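# Take one tumbler from a dispenser and stand it upright

## Task

A tube-shaped cup dispenser is fixed upright to the table and contains 4 upside-down tumblers, pressed upward by a spring against a rubber ring at the tube's top. Extract a single tumbler and set it on open table surface with its mouth facing up. The remaining 3 must stay inside the dispenser. The result only counts if the tumbler stays in place without the robot holding it. Finish by opening the hand and moving the hand away.

## Robot and tools

Robot: one six-joint arm ending in a five-finger right hand. Every command is a single row of 14 numbers for this one arm. It is never a list per arm.

Frames. Scene frame: origin on the table top under the arm base, +z up, and +y to the left when facing along +x. Positions are in metres. Orientation is a wxyz quaternion. The hand point sits 0.05 m in front of the palm, where index pad and thumb tip meet in a pinch. Its axes: +z runs along the straightened fingers, +y points out of the palm, and +x crosses the palm toward the little finger, away from the thumb. Straight fingers extend 0.06 to 0.07 m past the point. A wrist bracket on the little-finger side sticks out 0.03 m beyond the point along +y and 0.11 m across the palm, and it can collide with things.

Row layout, in this order: dx, dy, dz, rx, ry, rz, little, ring, middle, index, thumb_bend, thumb_turn, force_limit, speed. Each value is in [-1, 1].
- dx..rz is an offset, not a pose. It is expressed in the hand point's own axes and measured from the hand point pose printed in the latest result that shows it. In a second or later call within one reply, it is measured from wherever the robot is when that call starts. A value of 1.0 equals 0.6 m or 180 degrees. rx, ry, rz form one rotation vector. Every row in a call uses the same base pose, so rows do not add up. All-zero offsets pull the hand back to that base pose, which is not the same as holding still.
- The five finger values are absolute targets. +1 is open or straight and -1 is fully curled. For thumb_turn, +1 puts the thumb beside the palm and -1 puts it in front of the palm, facing the fingers. A pinch is roughly index -0.22, thumb_bend -0.75, thumb_turn -0.57.
- force_limit is the load at which a closing motor stops. It maps linearly from about 0 N at -1 to 10 N at +1, and the thumb motors go up to 15 N. Opening motors ignore it.
- speed is finger speed, from nearly zero at -1 to full at +1. Full travel at full speed takes 0.6 s.

Tools.
- execute_actions {actions, pictures}. actions is an empty list (just look) or a list holding one item. With rows: give 1 to 15 rows and steps from 1 to 15 (default 15), each step being 1/30 s. If there are fewer rows than steps, the last row repeats. Without rows, {"steps": n} with n up to 300 is a wait counted from the last result, and reply time counts toward it. pictures is a boolean.
- move {target, speed, stop_force}. target is one 14-number row with offsets as above. The hand point follows a straight path toward it, lasting 0.5 to 10 s. The path does not avoid obstacles. speed is in m/s, from 0.002 to 0.5, default 0.25, and turning is capped at twice that in rad/s. stop_force is optional, in newtons, from 9 to 40, and is refused during the first 0.2 s of a scene. It ends the path when the wrist sensor feels that much extra resistance along the line to the target. The hand then backs off two steps and holds. Do not rely on it during a move that rotates the hand. Omit it when lifting off something you are pressing on. The finger values are sent when the move starts.
- wait {seconds}: 0 to 10 s, and sends nothing new.
- zoom_image {camera, region}: camera is cam_head_left, cam_head_right or cam_wrist, each 672x504. region is [x0, y0, x1, y1] in pixels from the top-left corner, at most 504x504.
- show_instructions: shows the reference image pages.
This cannot be undone.

Motion facts. Each step, the commanded pose is clipped to within 100 mm and 16 degrees of the measured pose. After a call ends, the arm only continues to that clipped pose, so long moves may need more calls. Commands lag about 0.17 s. Position wins over orientation when both cannot be reached.

Results. The state line gives end_effector_position, end_effector_quat_wxyz and velocities. "Hand target" is where the controller is currently driving. "pose unreachable" and HELD mean the clearance check altered or blocked the command. A move adds a "move:" line with its ending: done, off_target, moving, held, fault, or contact (stop_force triggered). It also gives the remaining distance. limits=paced means the command was clipped. limits=held means some steps were blocked, and after that the arm may move quickly. The hand fields hand_measured, hand_stopped_by (moving/target/force/stalled/fault), hand_load_n, hand_force_limit and hand_speed each list the six motors in row order. If loads drop to near 0, the grip is lost. Wrist force and torque are given on the hand axes and point from a pressed surface back into the arm. They are noisy, with offsets up to about 4 N, and saturate near 50 N.

Gripping. Turn the thumb in front of the palm before reaching the object. The hand can then wrap objects 0.035 to 0.08 m wide. Motors only start when their target changes by at least 0.01, and they lock once they arrive or hit the force limit. Resending the same values keeps the grip. To release, send targets more open than hand_measured. For a gentle grip, close with speed -0.9 or lower.

Avoid. A contact torque at the joint limits (wrist joints 25.2 N m, others 135 N m) or an external force of 150 N stops the arm for 10 s. The arm is stiff, so aiming even slightly past a firm surface can cause a fault. Use slow moves with stop_force when seeking contact. Long holds heat the motors: a warning appears at 70 °C and the brakes lock at 85 °C. Never push or drop anything off the table, and avoid slams, slips and hard knocks.

Suggested order: look and zoom to find the dispenser top. Pre-shape the hand, approach the exposed top tumbler, and grip it firmly. Pull it straight up out of the collar, working against the spring. Rotate it half a turn so the mouth faces up. Lower it slowly onto clear table with stop_force, open the hand, and lift away. Confirm it stands and that 3 tumblers remain, then call finished_scene.

Each tool is called after "Request:" as name(argument=value, ...), one argument or row to a line, values as JSON.

## Session

Request:
execute_actions(
  actions=[],
)

Scene clock: 0.00 s of 6600.00 s.
end_effector_position=(+0.3089, +0.4175, +0.3260) hand_measured=(+1.000, +1.000, +1.000, +1.000, +1.000, +1.000) hand_load_n=(+0.0, +0.0, +0.0, +0.0, +0.0, +0.0) hand_stopped_by=(target, target, target, target, target, target) hand_force_limit=0.00 hand_speed=-0.80 end_effector_quat_wxyz=(-0.010, +0.876, +0.418, -0.242) end_effector_velocity=(-0.000, +0.000, +0.000) end_effector_angular_velocity=(+0.000, -0.002, -0.000)
Joint positions: [ 0.084 -1.387  1.366  2.095  1.092  0.372]
Joint velocities: [-0.001 -0.001 -0.001  0.    -0.     0.001]
Motor temperatures (°C, as the motors report them): [29 31 26 32 36 37]
Wrist force (N, on the end effector, along its own x y z axes, offset not removed): no reading
Wrist torque (N m, same axes, about the end effector's origin, offset not removed): no reading
Hand target: +0.309, +0.417, +0.326; -0.010, +0.876, +0.418, -0.242
camera_calibration (this result's frames):
cam_wrist: T_world_to_cam=[[0.655482, -0.718167, -0.233624, 0.179115], [-0.208593, -0.469481, 0.857949, -0.026881], [-0.725833, -0.513638, -0.45754, 0.718153], [0, 0, 0, 1]] pos_world=[0.398245, 0.484885, 0.393492]

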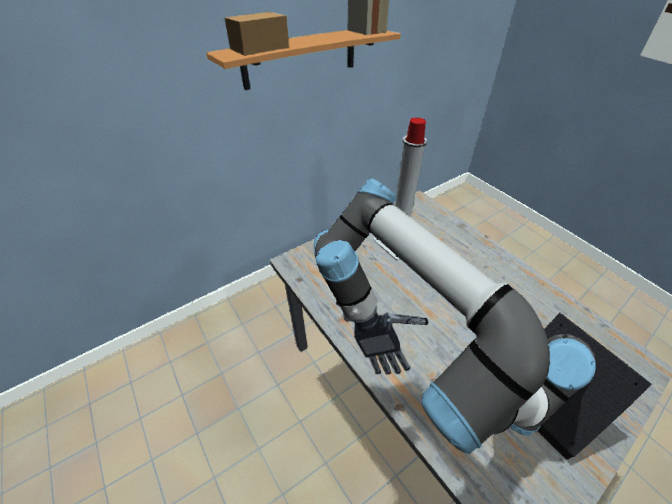

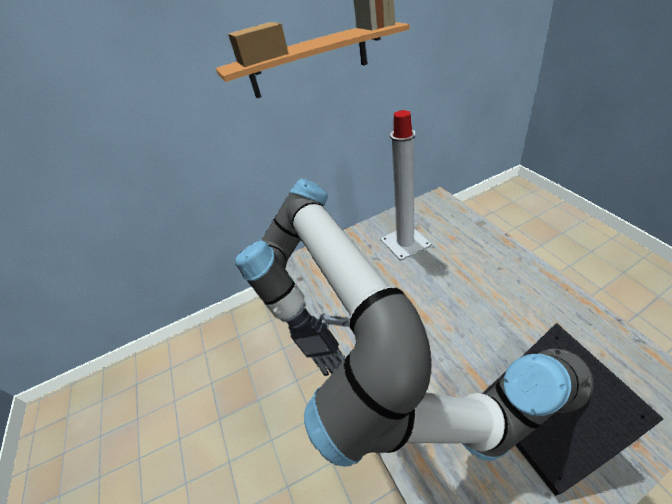

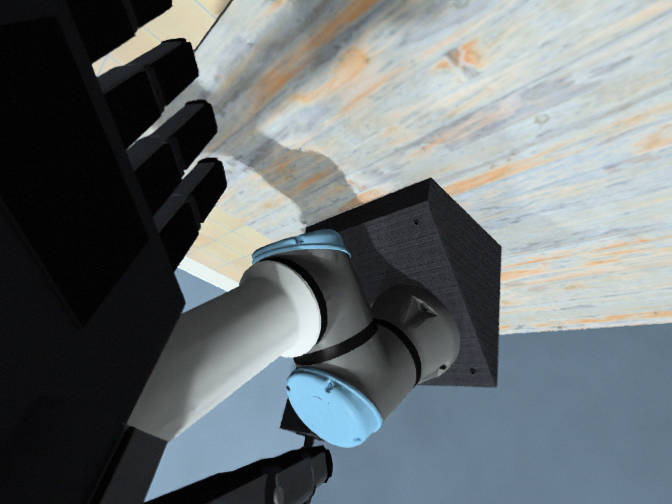

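Request:
move(
  target=[-0.488,0.853,-0.367,-0.672,-0.259,-0.381,1,1,1,1,1,-1,0,0.5],
  speed=0.3,
)

Scene clock: 9.07 s of 6600.00 s.
end_effector_position=(+0.6204, -0.0898, +0.5292) hand_measured=(+1.000, +1.000, +1.000, +1.000, +1.000, -1.000) hand_load_n=(+0.0, +0.0, +0.0, +0.0, +0.0, +0.0) hand_stopped_by=(target, target, target, target, target, target) hand_force_limit=0.00 hand_speed=0.50 end_effector_quat_wxyz=(+0.708, -0.001, +0.707, -0.001) end_effector_velocity=(+0.002, -0.001, +0.001) end_effector_angular_velocity=(-0.003, -0.009, +0.010)
Joint positions: [-0.914 -1.049  1.881 -0.852  0.567 -0.809]
Joint velocities: [ 0.003  0.007 -0.001 -0.03   0.002  0.018]
Motor temperatures (°C, as the motors report them): [29 31 26 32 36 37]
Wrist force (N, on the end effector, along its own x y z axes, offset not removed): [3.4 -2.6 -1.4]
Wrist torque (N m, same axes, about the end effector's origin, offset not removed): [-0.15 -0.34 -0.20]
Hand target: +0.620, -0.090, +0.529; +0.708, -0.001, +0.706, -0.001
Off the commanded pose: 0.001 m, 0 deg.
After step 90, 1.27 s passed at rest.
move: done
camera_calibration (this result's frames):
cam_wrist: T_world_to_cam=[[0.0555608, 0.995314, 0.0791449, 0.0186618], [-0.58166, -0.0321619, 0.812796, -0.0798666], [0.811532, -0.091195, 0.577147, -0.686723], [0, 0, 0, 1]] pos_world=[0.509806, -0.0837688, 0.459779]

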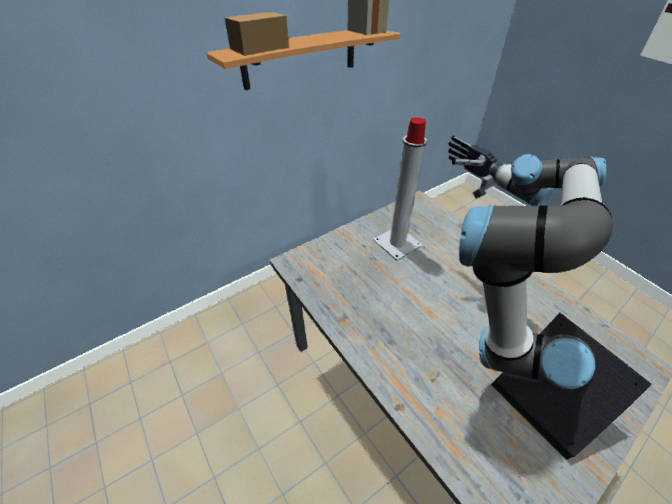

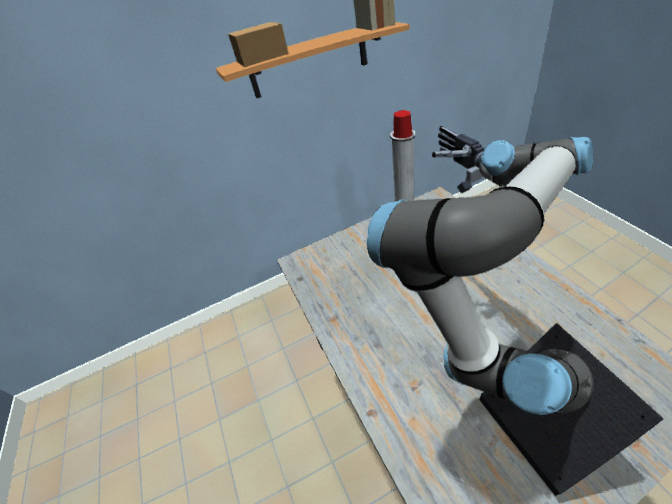

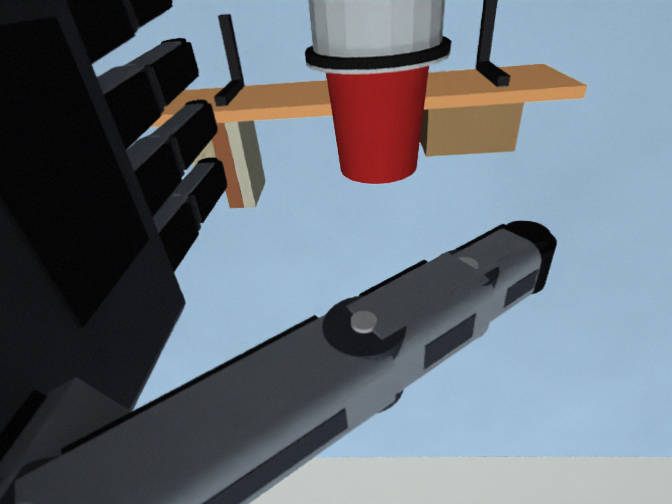

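Request:
move(
  target=[-0.054,0.016,0.19,0,0,0,1,1,1,1,1,-1,0,0.5],
  speed=0.08,
  stop_force=10,
)

Scene clock: 12.43 s of 6600.00 s.
end_effector_position=(+0.7341, -0.0801, +0.5618) hand_measured=(+1.000, +1.000, +1.000, +1.000, +1.000, -1.000) hand_load_n=(+0.0, +0.0, +0.0, +0.0, +0.0, +0.0) hand_stopped_by=(target, target, target, target, target, target) hand_force_limit=0.00 hand_speed=0.50 end_effector_quat_wxyz=(+0.708, -0.001, +0.707, -0.001) end_effector_velocity=(+0.002, +0.001, -0.000) end_effector_angular_velocity=(-0.000, +0.001, +0.001)
Joint positions: [-0.759 -0.919  1.537 -0.636  0.722 -0.814]
Joint velocities: [ 0.003  0.002 -0.005  0.004  0.001 -0.001]
Motor temperatures (°C, as the motors report them): [29 31 26 32 36 37]
Wrist force (N, on the end effector, along its own x y z axes, offset not removed): [-1.2 1.5 -2.0]
Wrist torque (N m, same axes, about the end effector's origin, offset not removed): [0.42 0.39 -0.25]
Hand target: +0.734, -0.080, +0.562; +0.708, -0.001, +0.707, -0.001
Off the commanded pose: 0.000 m, 0 deg.
move: done
camera_calibration (this result's frames):
cam_wrist: T_world_to_cam=[[0.055594, 0.995315, 0.0791038, 0.0000842686], [-0.581644, -0.0321108, 0.812809, -0.0398516], [0.811541, -0.0911976, 0.577134, -0.79696], [0, 0, 0, 1]] pos_world=[0.623582, -0.0740444, 0.492338]

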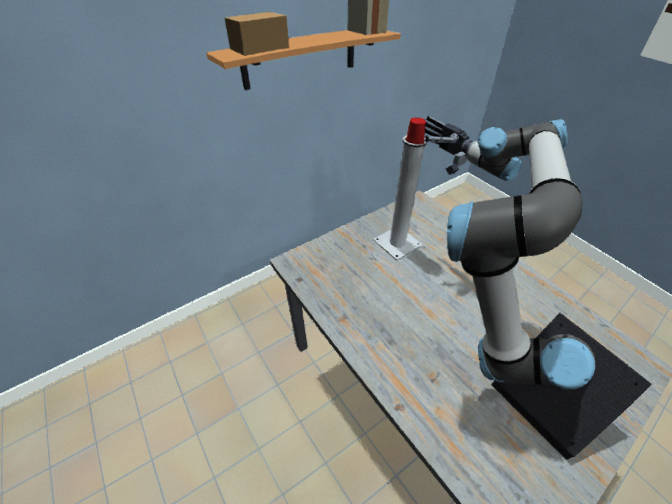

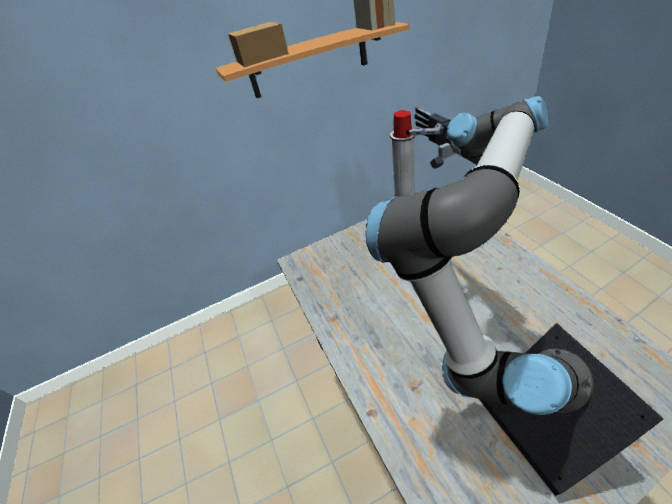

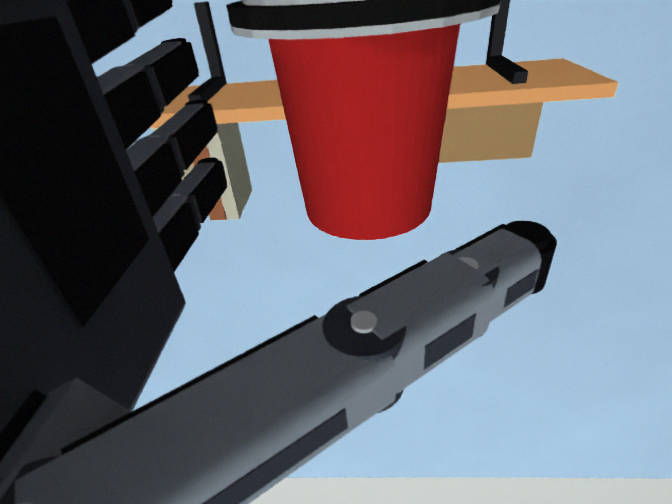

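Request:
move(
  target=[-0.003,0.003,0.075,0,0,0,1,1,1,1,1,-1,0,0.5],
  speed=0.03,
  stop_force=10,
)

Request:
move(
  target=[0,0,0,0,0,0,1,-0.9,-0.9,-0.9,-0.9,-1,1,-0.6],
)

Scene clock: 15.67 s of 6600.00 s.
end_effector_position=(+0.7790, -0.0783, +0.5637) hand_measured=(+1.000, +1.000, +1.000, +1.000, +1.000, -1.000) hand_load_n=(+0.0, +0.0, +0.0, +0.0, +0.0, +0.0) hand_stopped_by=(target, target, target, target, target, target) hand_force_limit=0.00 hand_speed=0.50 end_effector_quat_wxyz=(+0.708, -0.001, +0.707, -0.001) end_effector_velocity=(+0.002, +0.000, -0.000) end_effector_angular_velocity=(+0.000, +0.001, +0.001)
Joint positions: [-0.704 -0.848  1.399 -0.567  0.777 -0.816]
Joint velocities: [ 0.002  0.003 -0.005  0.002  0.     0.   ]
Motor temperatures (°C, as the motors report them): [29 31 26 32 36 37]
Wrist force (N, on the end effector, along its own x y z axes, offset not removed): [-2.2 0.3 -1.6]
Wrist torque (N m, same axes, about the end effector's origin, offset not removed): [0.09 0.54 -0.35]
Hand target: +0.779, -0.078, +0.564; +0.708, -0.001, +0.707, -0.001
Off the commanded pose: 0.000 m, 0 deg.
move: done
camera_calibration (this result's frames):
cam_wrist: T_world_to_cam=[[0.0556022, 0.995316, 0.0790844, -0.00435687], [-0.581642, -0.0320904, 0.812811, -0.0152254], [0.811542, -0.091193, 0.577134, -0.834309], [0, 0, 0, 1]] pos_world=[0.668463, -0.0722352, 0.494228]

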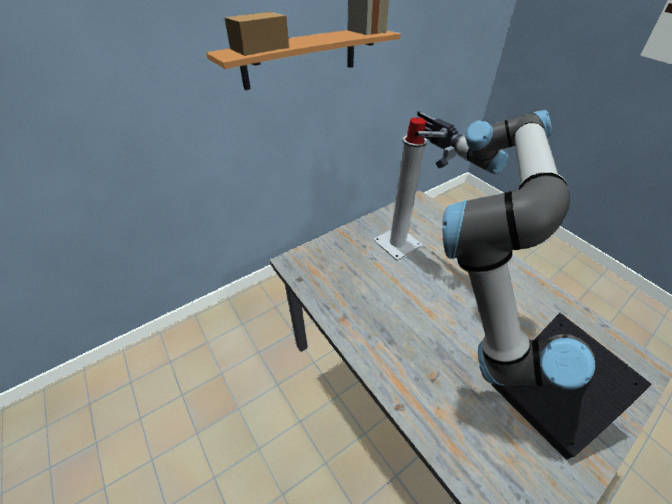

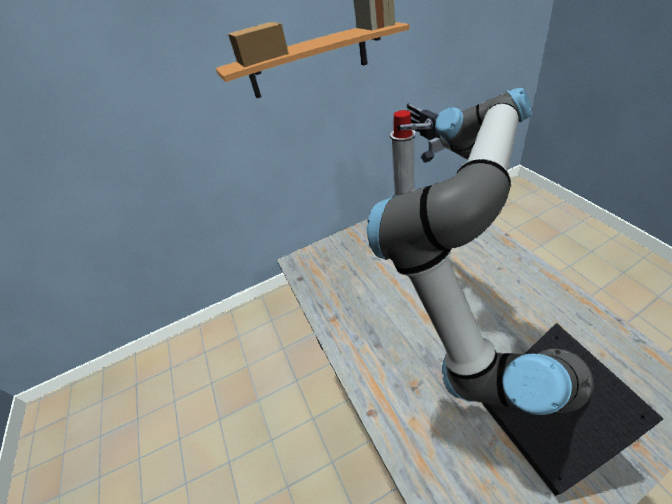

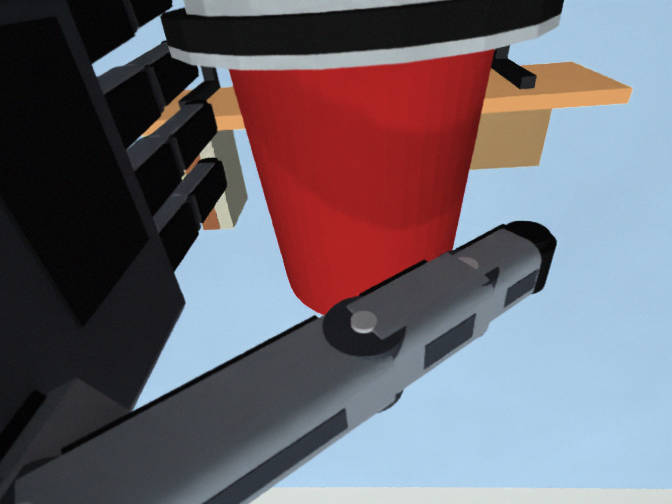

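Scene clock: 17.33 s of 6600.00 s.
end_effector_position=(+0.7790, -0.0783, +0.5637) hand_measured=(+1.000, +0.138, +0.124, +0.086, +0.480, -1.000) hand_load_n=(+0.0, +10.0, +6.5, +11.5, +20.5, -1.0) hand_stopped_by=(target, force, force, force, force, target) hand_force_limit=1.00 hand_speed=-0.60 end_effector_quat_wxyz=(+0.708, -0.001, +0.707, -0.001) end_effector_velocity=(-0.000, +0.000, +0.001) end_effector_angular_velocity=(-0.001, -0.001, -0.000)
Joint positions: [-0.704 -0.848  1.399 -0.567  0.777 -0.816]
Joint velocities: [-0.    -0.001 -0.001  0.     0.001  0.   ]
Motor temperatures (°C, as the motors report them): [29 31 26 32 36 37]
Wrist force (N, on the end effector, along its own x y z axes, offset not removed): [-3.2 -10.0 5.1]
Wrist torque (N m, same axes, about the end effector's origin, offset not removed): [-0.90 -0.20 -0.80]
Hand target: +0.779, -0.078, +0.564; +0.708, -0.001, +0.707, -0.001
Off the commanded pose: 0.000 m, 0 deg.
move: done
camera_calibration (this result's frames):
cam_wrist: T_world_to_cam=[[0.0556112, 0.995317, 0.0790702, -0.00432912], [-0.581662, -0.0320714, 0.812798, -0.0152094], [0.811527, -0.0911928, 0.577154, -0.834308], [0, 0, 0, 1]] pos_world=[0.668458, -0.0722618, 0.494229]

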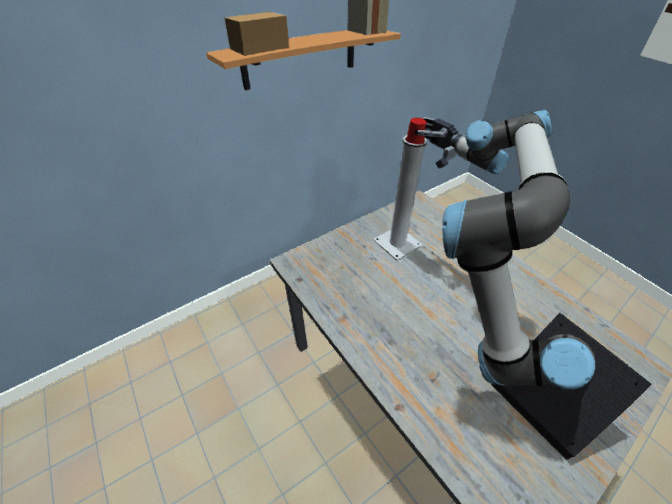

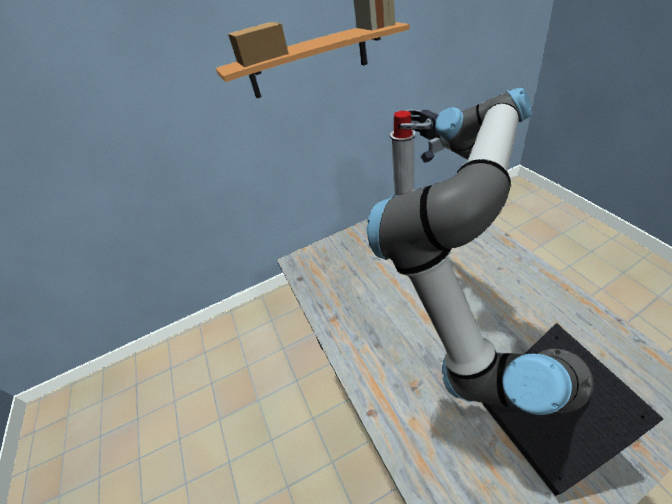

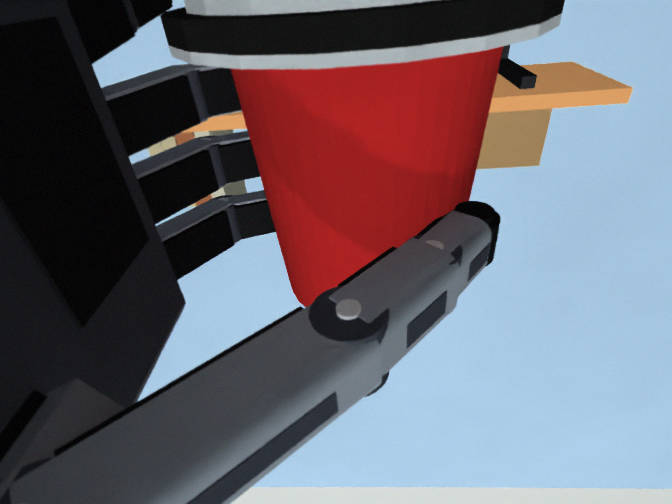

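Request:
move(
  target=[-0.04,0,0,0,0,0,1,-0.9,-0.95,-0.9,-0.9,-1,1,-0.7],
  speed=0.015,
)

Request:
move(
  target=[-0.05,0,0,0,0,0,-0.9,-0.9,-0.95,-0.9,-0.9,-1,1,-0.7],
  speed=0.012,
)

Request:
move(
  target=[-0.14,0,0,0,0,0,-0.9,-0.95,-0.99,-0.9,-0.9,-1,1,-0.7],
  speed=0.05,
)

Scene clock: 20.47 s of 6600.00 s.
end_effector_position=(+0.7790, -0.0782, +0.5875) hand_measured=(+1.000, +0.138, +0.114, +0.086, +0.482, -1.000) hand_load_n=(+0.0, +9.5, +10.0, +8.0, +22.5, -4.5) hand_stopped_by=(target, force, force, force, force, target) hand_force_limit=1.00 hand_speed=-0.70 end_effector_quat_wxyz=(+0.708, -0.001, +0.707, -0.001) end_effector_velocity=(+0.000, -0.001, +0.001) end_effector_angular_velocity=(+0.001, +0.000, -0.002)
Joint positions: [-0.722 -0.85   1.352 -0.517  0.759 -0.815]
Joint velocities: [-0.001  0.001 -0.004  0.005 -0.    -0.   ]
Motor temperatures (°C, as the motors report them): [29 31 26 32 36 37]
Wrist force (N, on the end effector, along its own x y z axes, offset not removed): [8.7 -2.8 3.4]
Wrist torque (N m, same axes, about the end effector's origin, offset not removed): [0.11 -0.02 -0.66]
Hand target: +0.779, -0.078, +0.588; +0.708, -0.001, +0.707, -0.001
Off the commanded pose: 0.000 m, 0 deg.
move: done
camera_calibration (this result's frames):
cam_wrist: T_world_to_cam=[[0.0556041, 0.995314, 0.0791072, -0.00631598], [-0.58167, -0.0321048, 0.812791, -0.0345688], [0.811522, -0.0912088, 0.57716, -0.848015], [0, 0, 0, 1]] pos_world=[0.668427, -0.0721699, 0.518037]

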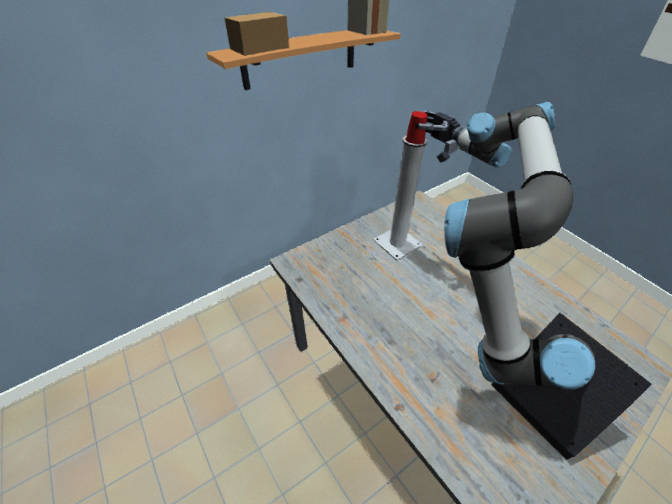

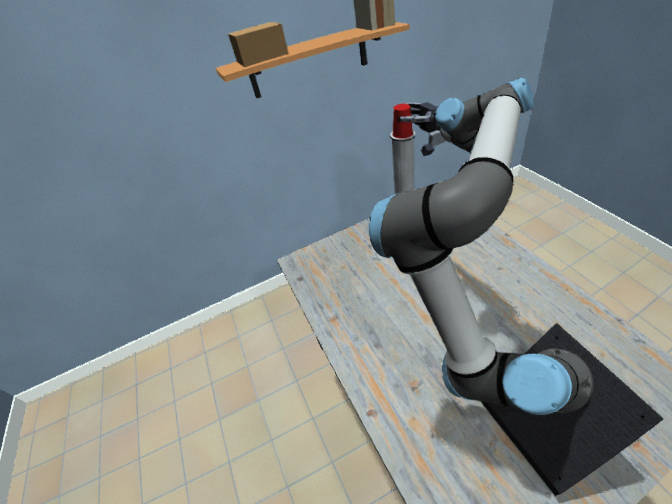

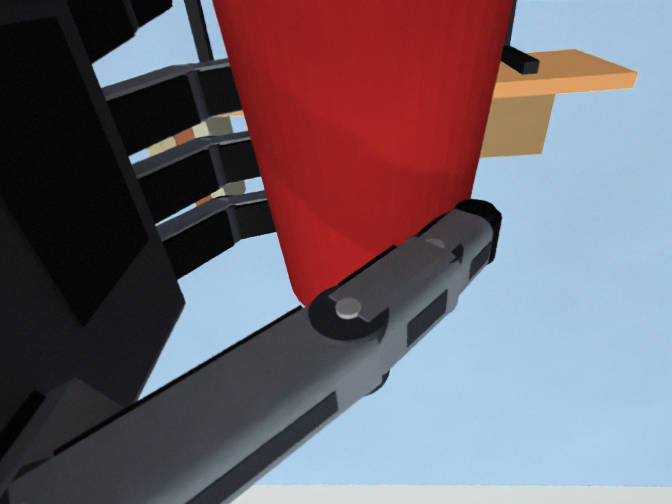

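Scene clock: 23.20 s of 6600.00 s.
end_effector_position=(+0.7789, -0.0781, +0.6173) hand_measured=(+0.106, +0.138, +0.114, +0.086, +0.482, -1.000) hand_load_n=(+9.0, +1.0, +5.5, +10.0, +24.0, +8.0) hand_stopped_by=(force, force, force, force, force, target) hand_force_limit=1.00 hand_speed=-0.70 end_effector_quat_wxyz=(+0.708, -0.001, +0.706, -0.001) end_effector_velocity=(-0.000, -0.001, +0.001) end_effector_angular_velocity=(-0.000, +0.001, -0.001)
Joint positions: [-0.744 -0.849  1.287 -0.454  0.737 -0.815]
Joint velocities: [-0.002  0.001 -0.003  0.004 -0.002 -0.002]
Motor temperatures (°C, as the motors report them): [29 31 26 32 36 37]
Wrist force (N, on the end effector, along its own x y z axes, offset not removed): [-1.3 0.4 1.3]
Wrist torque (N m, same axes, about the end effector's origin, offset not removed): [0.22 0.23 -0.33]
Hand target: +0.779, -0.078, +0.617; +0.708, -0.001, +0.706, -0.001
Off the commanded pose: 0.000 m, 0 deg.
move: done
camera_calibration (this result's frames):
cam_wrist: T_world_to_cam=[[0.0555879, 0.995313, 0.0791278, -0.00879654], [-0.581693, -0.0321285, 0.812774, -0.0588328], [0.811507, -0.0912085, 0.577181, -0.865208], [0, 0, 0, 1]] pos_world=[0.668388, -0.0720492, 0.547895]

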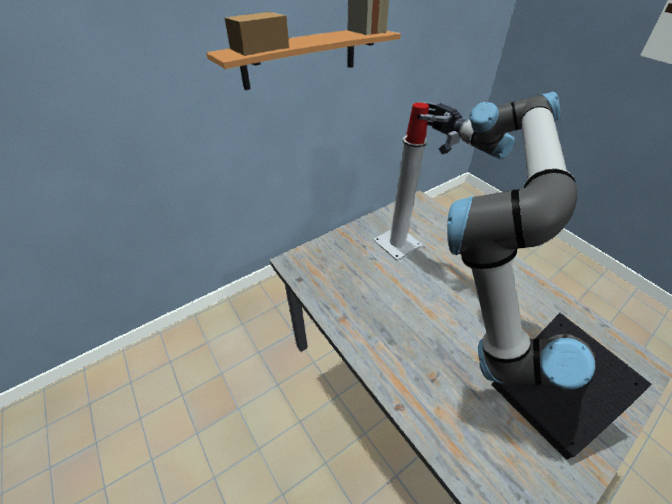

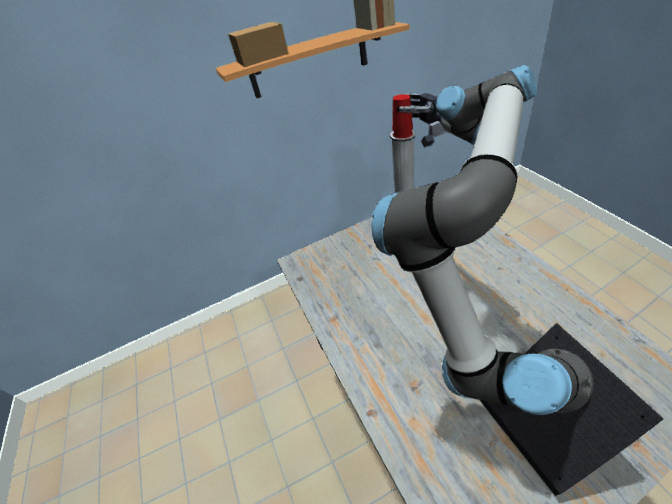

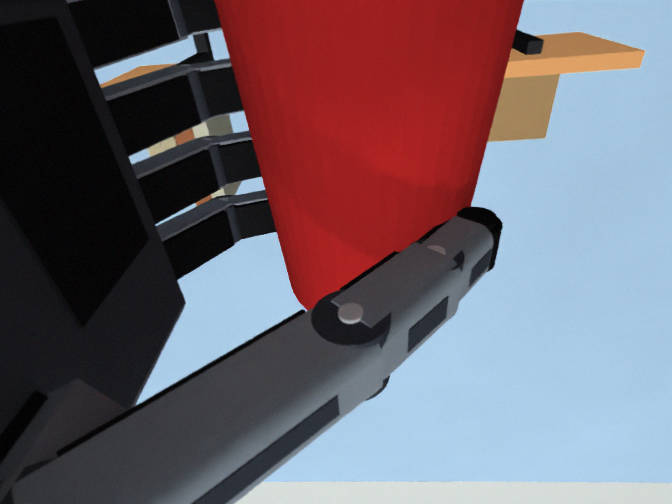

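Scene clock: 25.23 s of 6600.00 s.
end_effector_position=(+0.7788, -0.0778, +0.7012) hand_measured=(+0.104, +0.104, +0.100, +0.086, +0.484, -1.000) hand_load_n=(+3.5, +9.5, +8.0, +7.0, +27.0, +10.5) hand_stopped_by=(force, force, force, force, force, target) hand_force_limit=1.00 hand_speed=-0.70 end_effector_quat_wxyz=(+0.708, -0.001, +0.706, -0.001) end_effector_velocity=(+0.001, +0.001, +0.000) end_effector_angular_velocity=(-0.003, +0.002, +0.002)
Joint positions: [-0.801 -0.818  1.064 -0.264  0.68  -0.813]
Joint velocities: [ 0.001  0.001 -0.006  0.005 -0.002 -0.003]
Motor temperatures (°C, as the motors report them): [29 31 26 32 36 37]
Wrist force (N, on the end effector, along its own x y z axes, offset not removed): [3.1 -1.0 2.7]
Wrist torque (N m, same axes, about the end effector's origin, offset not removed): [-0.26 -0.38 0.00]
Hand target: +0.779, -0.078, +0.701; +0.708, -0.001, +0.706, -0.001
Off the commanded pose: 0.000 m, 0 deg.
move: done
camera_calibration (this result's frames):
cam_wrist: T_world_to_cam=[[0.0555522, 0.995307, 0.0792382, -0.0158041], [-0.581747, -0.0322333, 0.812731, -0.127008], [0.811471, -0.0912456, 0.577226, -0.913513], [0, 0, 0, 1]] pos_world=[0.668281, -0.071718, 0.631779]

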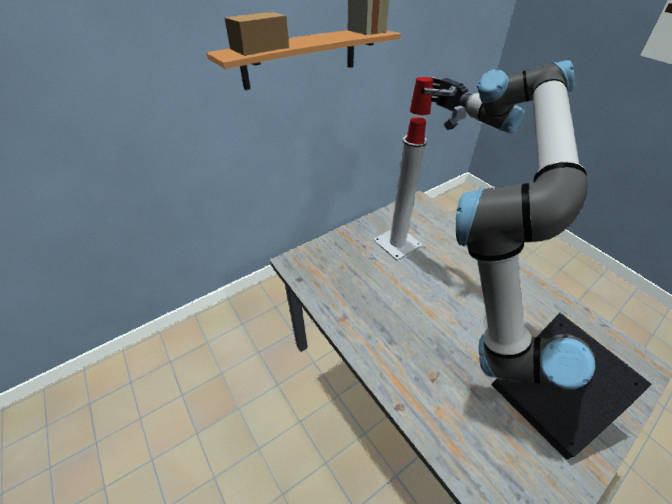

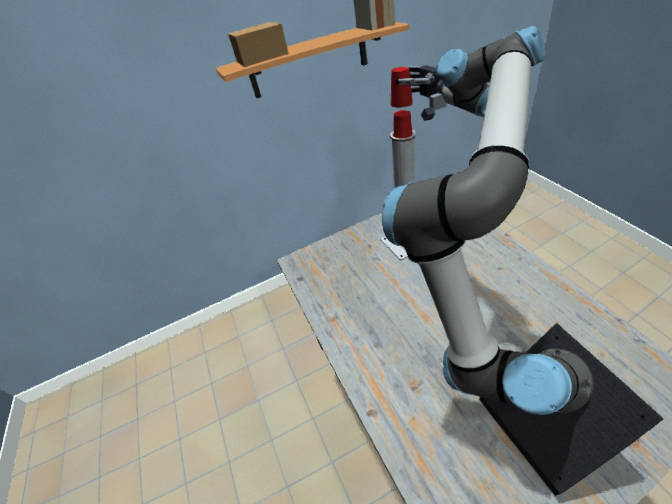

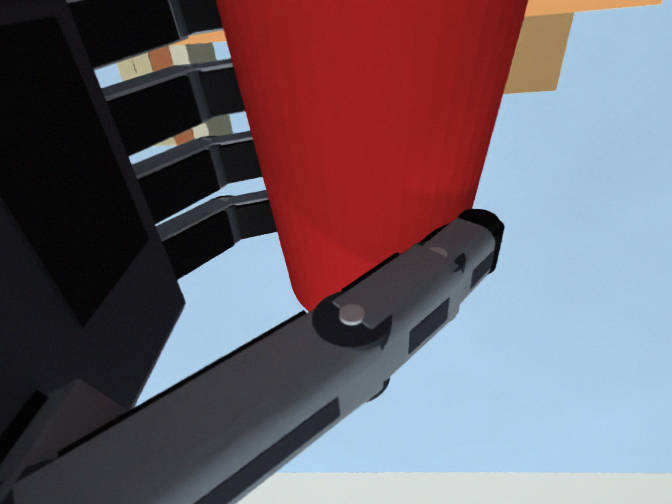

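Request:
move(
  target=[0,-0.1,-0.32,0,0,0,-0.9,-0.95,-0.99,-0.9,-0.9,-1,1,-0.7],
  speed=0.2,
)

Request:
move(
  target=[0.6,0,0,0,0,0.995,-0.9,-0.95,-0.99,-0.9,-0.9,-1,1,-0.7],
  speed=0.45,
)

Scene clock: 27.90 s of 6600.00 s.
end_effector_position=(+0.5871, -0.1377, +0.7011) hand_measured=(+0.104, +0.104, +0.100, +0.086, +0.484, -1.000) hand_load_n=(+3.5, +9.5, +8.0, +7.0, +27.0, +10.5) hand_stopped_by=(force, force, force, force, force, target) hand_force_limit=1.00 hand_speed=-0.70 end_effector_quat_wxyz=(+0.708, -0.001, +0.706, -0.001) end_effector_velocity=(-0.002, -0.001, -0.001) end_effector_angular_velocity=(+0.003, +0.001, +0.002)
Joint positions: [-1.103 -1.01   1.51  -0.531  0.378 -0.798]
Joint velocities: [-0.002 -0.     0.005 -0.005 -0.005  0.003]
Motor temperatures (°C, as the motors report them): [29 31 26 32 36 37]
Wrist force (N, on the end effector, along its own x y z axes, offset not removed): [-1.2 1.0 0.0]
Wrist torque (N m, same axes, about the end effector's origin, offset not removed): [0.27 0.45 -0.24]
Hand target: +0.587, -0.138, +0.701; +0.708, -0.001, +0.706, -0.001
Off the commanded pose: 0.000 m, 0 deg.
move: done
camera_calibration (this result's frames):
cam_wrist: T_world_to_cam=[[0.0554981, 0.995304, 0.0793082, 0.0545444], [-0.581781, -0.0323181, 0.812703, -0.240319], [0.81145, -0.0912435, 0.577256, -0.763274], [0, 0, 0, 1]] pos_world=[0.476519, -0.131699, 0.631586]

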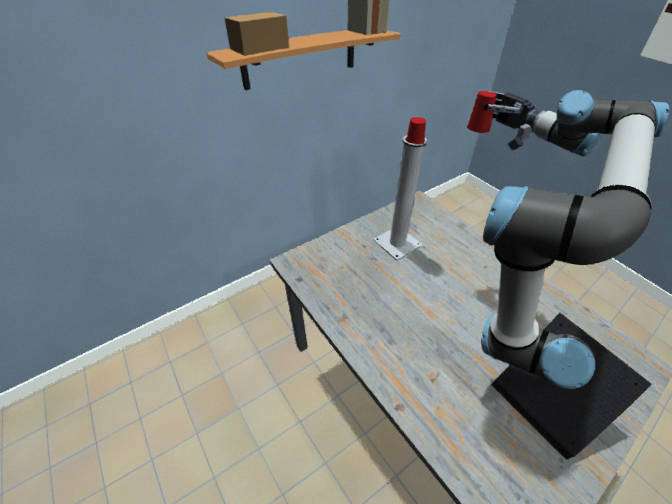

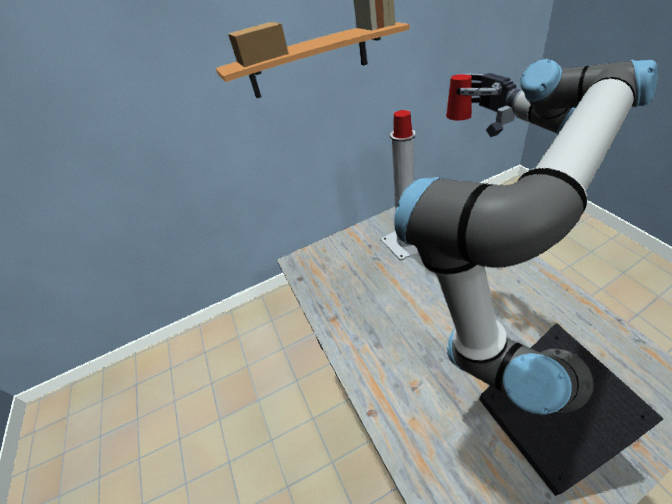

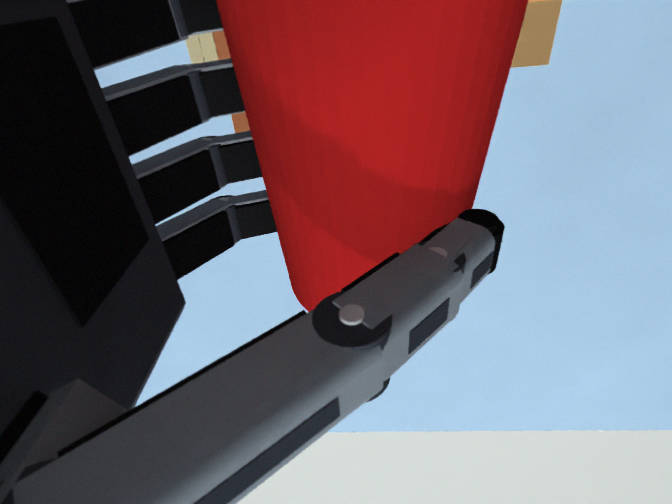

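Scene clock: 31.93 s of 6600.00 s.
end_effector_position=(+0.5875, -0.1390, +0.3410) hand_measured=(+0.104, +0.104, +0.100, +0.086, +0.484, -1.000) hand_load_n=(+3.5, +9.0, +8.0, +7.5, +27.0, +11.0) hand_stopped_by=(force, force, force, force, force, target) hand_force_limit=1.00 hand_speed=-0.70 end_effector_quat_wxyz=(+0.007, +0.707, +0.007, +0.708) end_effector_velocity=(-0.000, -0.001, -0.001) end_effector_angular_velocity=(+0.010, -0.004, +0.001)
Joint positions: [-0.78  -1.122  2.222 -1.117  0.701  2.311]
Joint velocities: [-0.001  0.004  0.003 -0.012  0.001  0.014]
Motor temperatures (°C, as the motors report them): [29 31 26 32 36 37]
Wrist force (N, on the end effector, along its own x y z axes, offset not removed): [0.4 -1.2 1.8]
Wrist torque (N m, same axes, about the end effector's origin, offset not removed): [-0.19 -0.15 -0.02]
Hand target: +0.587, -0.139, +0.341; +0.007, +0.706, +0.007, +0.708
Off the commanded pose: 0.000 m, 0 deg.
move: done
camera_calibration (this result's frames):
cam_wrist: T_world_to_cam=[[0.0558853, -0.996477, -0.062531, -0.144408], [-0.579201, 0.0186579, -0.814971, 0.613065], [0.813267, 0.0817629, -0.576118, -0.139631], [0, 0, 0, 1]] pos_world=[0.476715, -0.143921, 0.410156]

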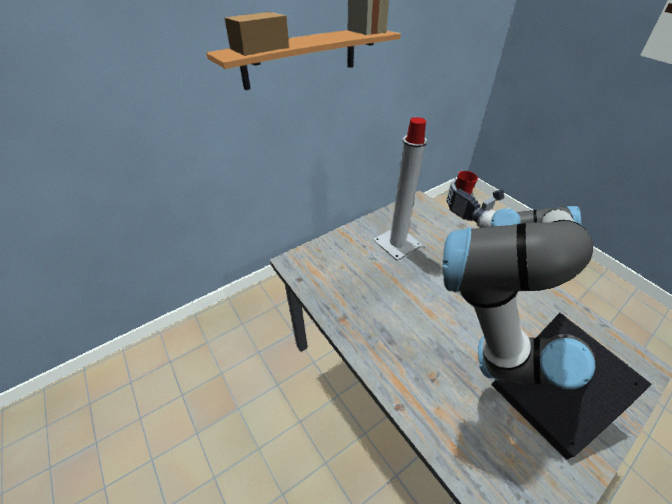

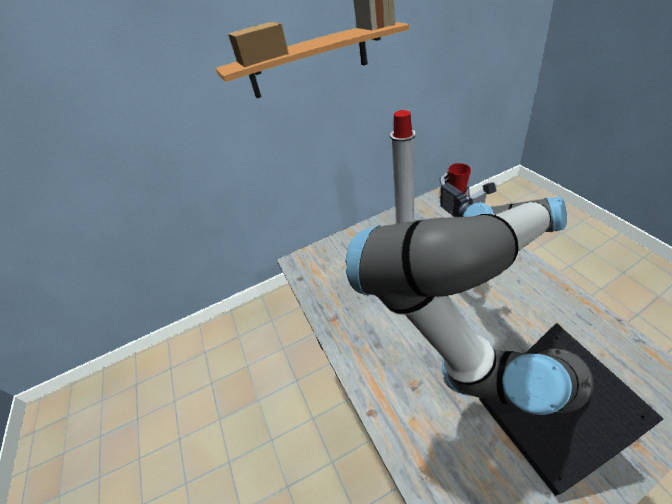

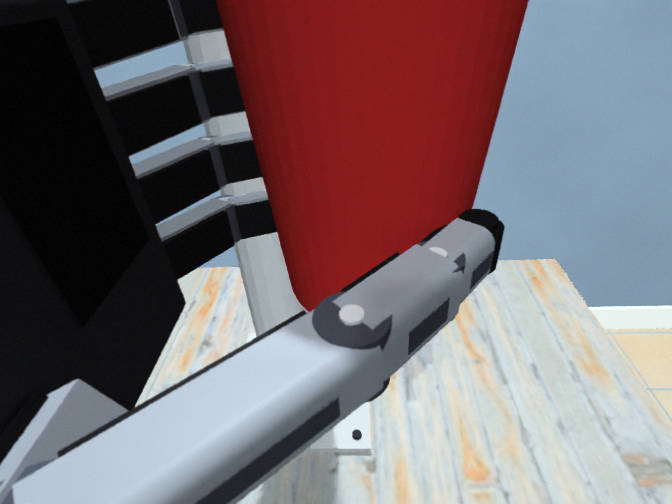

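Request:
move(
  target=[-0.523,0,0,0,-0.014,0.006,-0.9,-0.95,-0.99,-0.9,-0.9,-1,1,-0.7],
  speed=0.15,
)

Request:
move(
  target=[-0.03,0,0,0,0,0,-0.9,-0.95,-0.99,-0.9,-0.9,-1,1,-0.7],
  speed=0.005,
  stop_force=9,
)

Scene clock: 35.50 s of 6600.00 s.
end_effector_position=(+0.5878, -0.1455, +0.0278) hand_measured=(+0.104, +0.104, +0.100, +0.086, +0.484, -1.000) hand_load_n=(+3.5, +9.0, +8.0, +7.5, +27.0, +11.0) hand_stopped_by=(force, force, force, force, force, target) hand_force_limit=1.00 hand_speed=-0.70 end_effector_quat_wxyz=(+0.000, +0.722, +0.000, +0.692) end_effector_velocity=(+0.001, +0.000, -0.002) end_effector_angular_velocity=(-0.001, -0.000, +0.001)
Joint positions: [-0.291 -0.477  2.206 -1.705  1.16   2.307]
Joint velocities: [ 0.005  0.003 -0.003 -0.001  0.005 -0.   ]
Motor temperatures (°C, as the motors report them): [29 31 26 32 36 37]
Wrist force (N, on the end effector, along its own x y z axes, offset not removed): [-1.5 -1.4 -0.1]
Wrist torque (N m, same axes, about the end effector's origin, offset not removed): [-0.18 0.29 -0.13]
Hand target: +0.588, -0.146, +0.028; +0.000, +0.722, +0.000, +0.692
Off the commanded pose: 0.001 m, 0 deg.
move: done
camera_calibration (this result's frames):
cam_wrist: T_world_to_cam=[[0.0517282, -0.995169, -0.0834448, -0.167252], [-0.614545, 0.0341421, -0.788143, 0.380443], [0.787184, 0.0920498, -0.60981, -0.302054], [0, 0, 0, 1]] pos_world=[0.480223, -0.151629, 0.101692]

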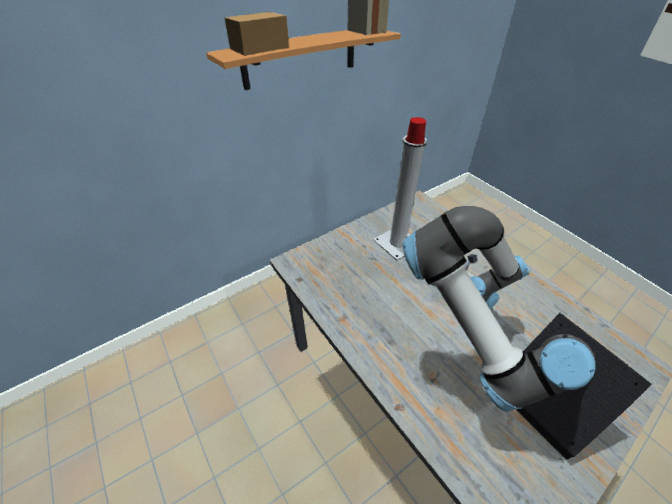

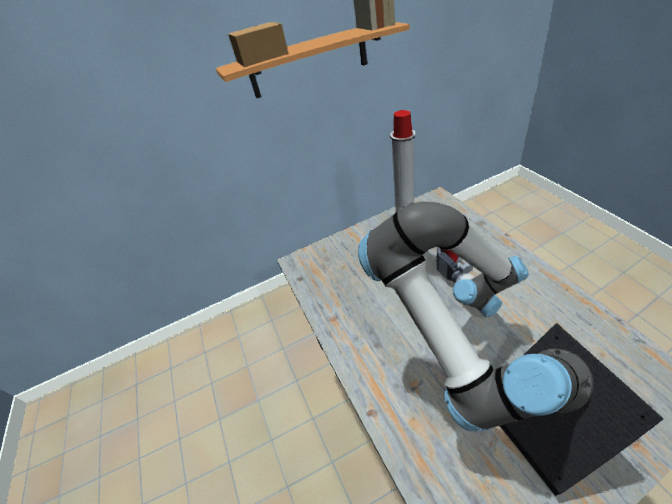

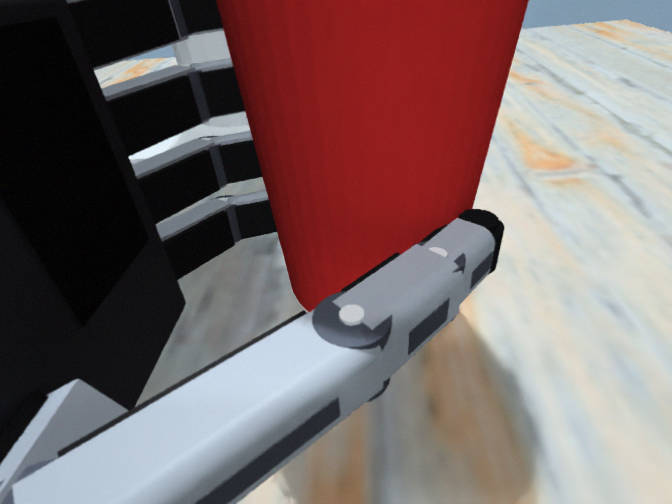

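Scene clock: 38.40 s of 6600.00 s.
end_effector_position=(+0.5874, -0.1455, +0.0152) hand_measured=(+0.104, +0.104, +0.100, +0.086, +0.484, -1.000) hand_load_n=(+3.5, +9.0, +7.5, +7.0, +27.0, +7.0) hand_stopped_by=(force, force, force, force, force, target) hand_force_limit=1.00 hand_speed=-0.70 end_effector_quat_wxyz=(+0.000, +0.722, +0.000, +0.692) end_effector_velocity=(+0.000, -0.000, +0.001) end_effector_angular_velocity=(+0.002, +0.002, +0.000)
Joint positions: [-0.266 -0.45   2.193 -1.719  1.185  2.308]
Joint velocities: [-0.003 -0.002  0.001  0.002 -0.005  0.001]
Motor temperatures (°C, as the motors report them): [29 31 26 32 36 37]
Wrist force (N, on the end effector, along its own x y z axes, offset not removed): [2.5 1.6 -0.4]
Wrist torque (N m, same axes, about the end effector's origin, offset not removed): [0.10 0.23 -0.19]
Hand target: +0.587, -0.146, +0.015; +0.000, +0.722, +0.000, +0.692
Off the commanded pose: 0.005 m, 0 deg.
move: contact
camera_calibration (this result's frames):
cam_wrist: T_world_to_cam=[[0.0519662, -0.995168, -0.0833018, -0.168471], [-0.614393, 0.0339006, -0.788272, 0.37019], [0.787287, 0.0921435, -0.609662, -0.309456], [0, 0, 0, 1]] pos_world=[0.479828, -0.151692, 0.0891124]

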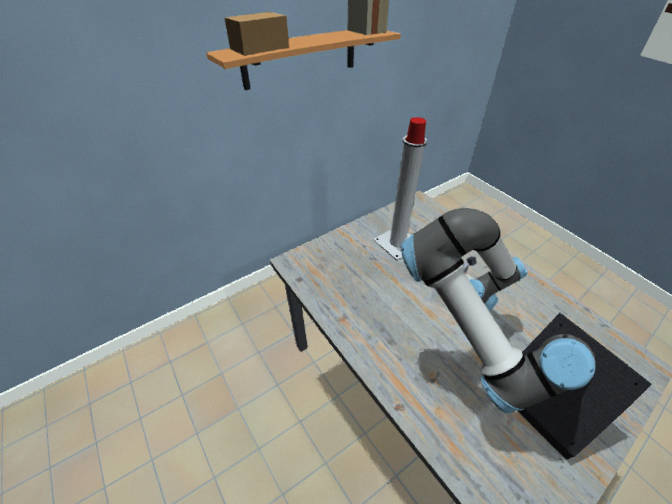

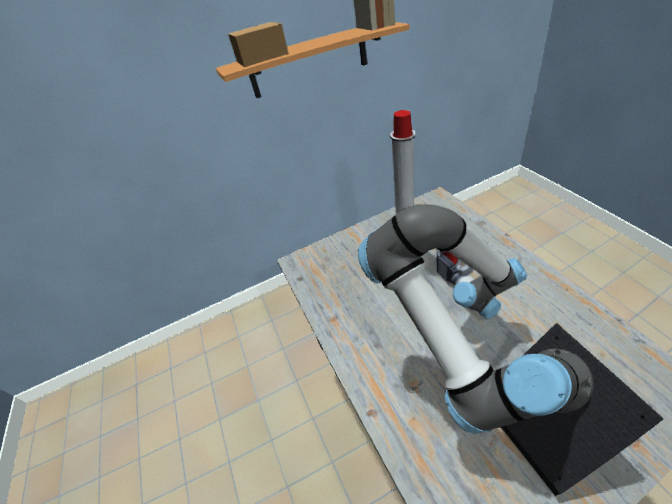

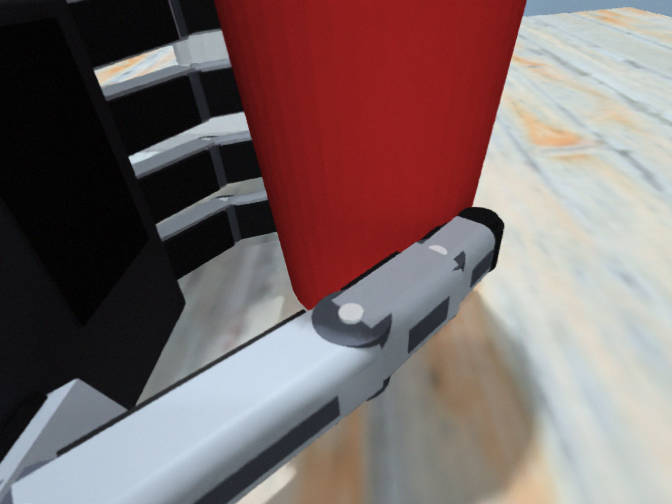

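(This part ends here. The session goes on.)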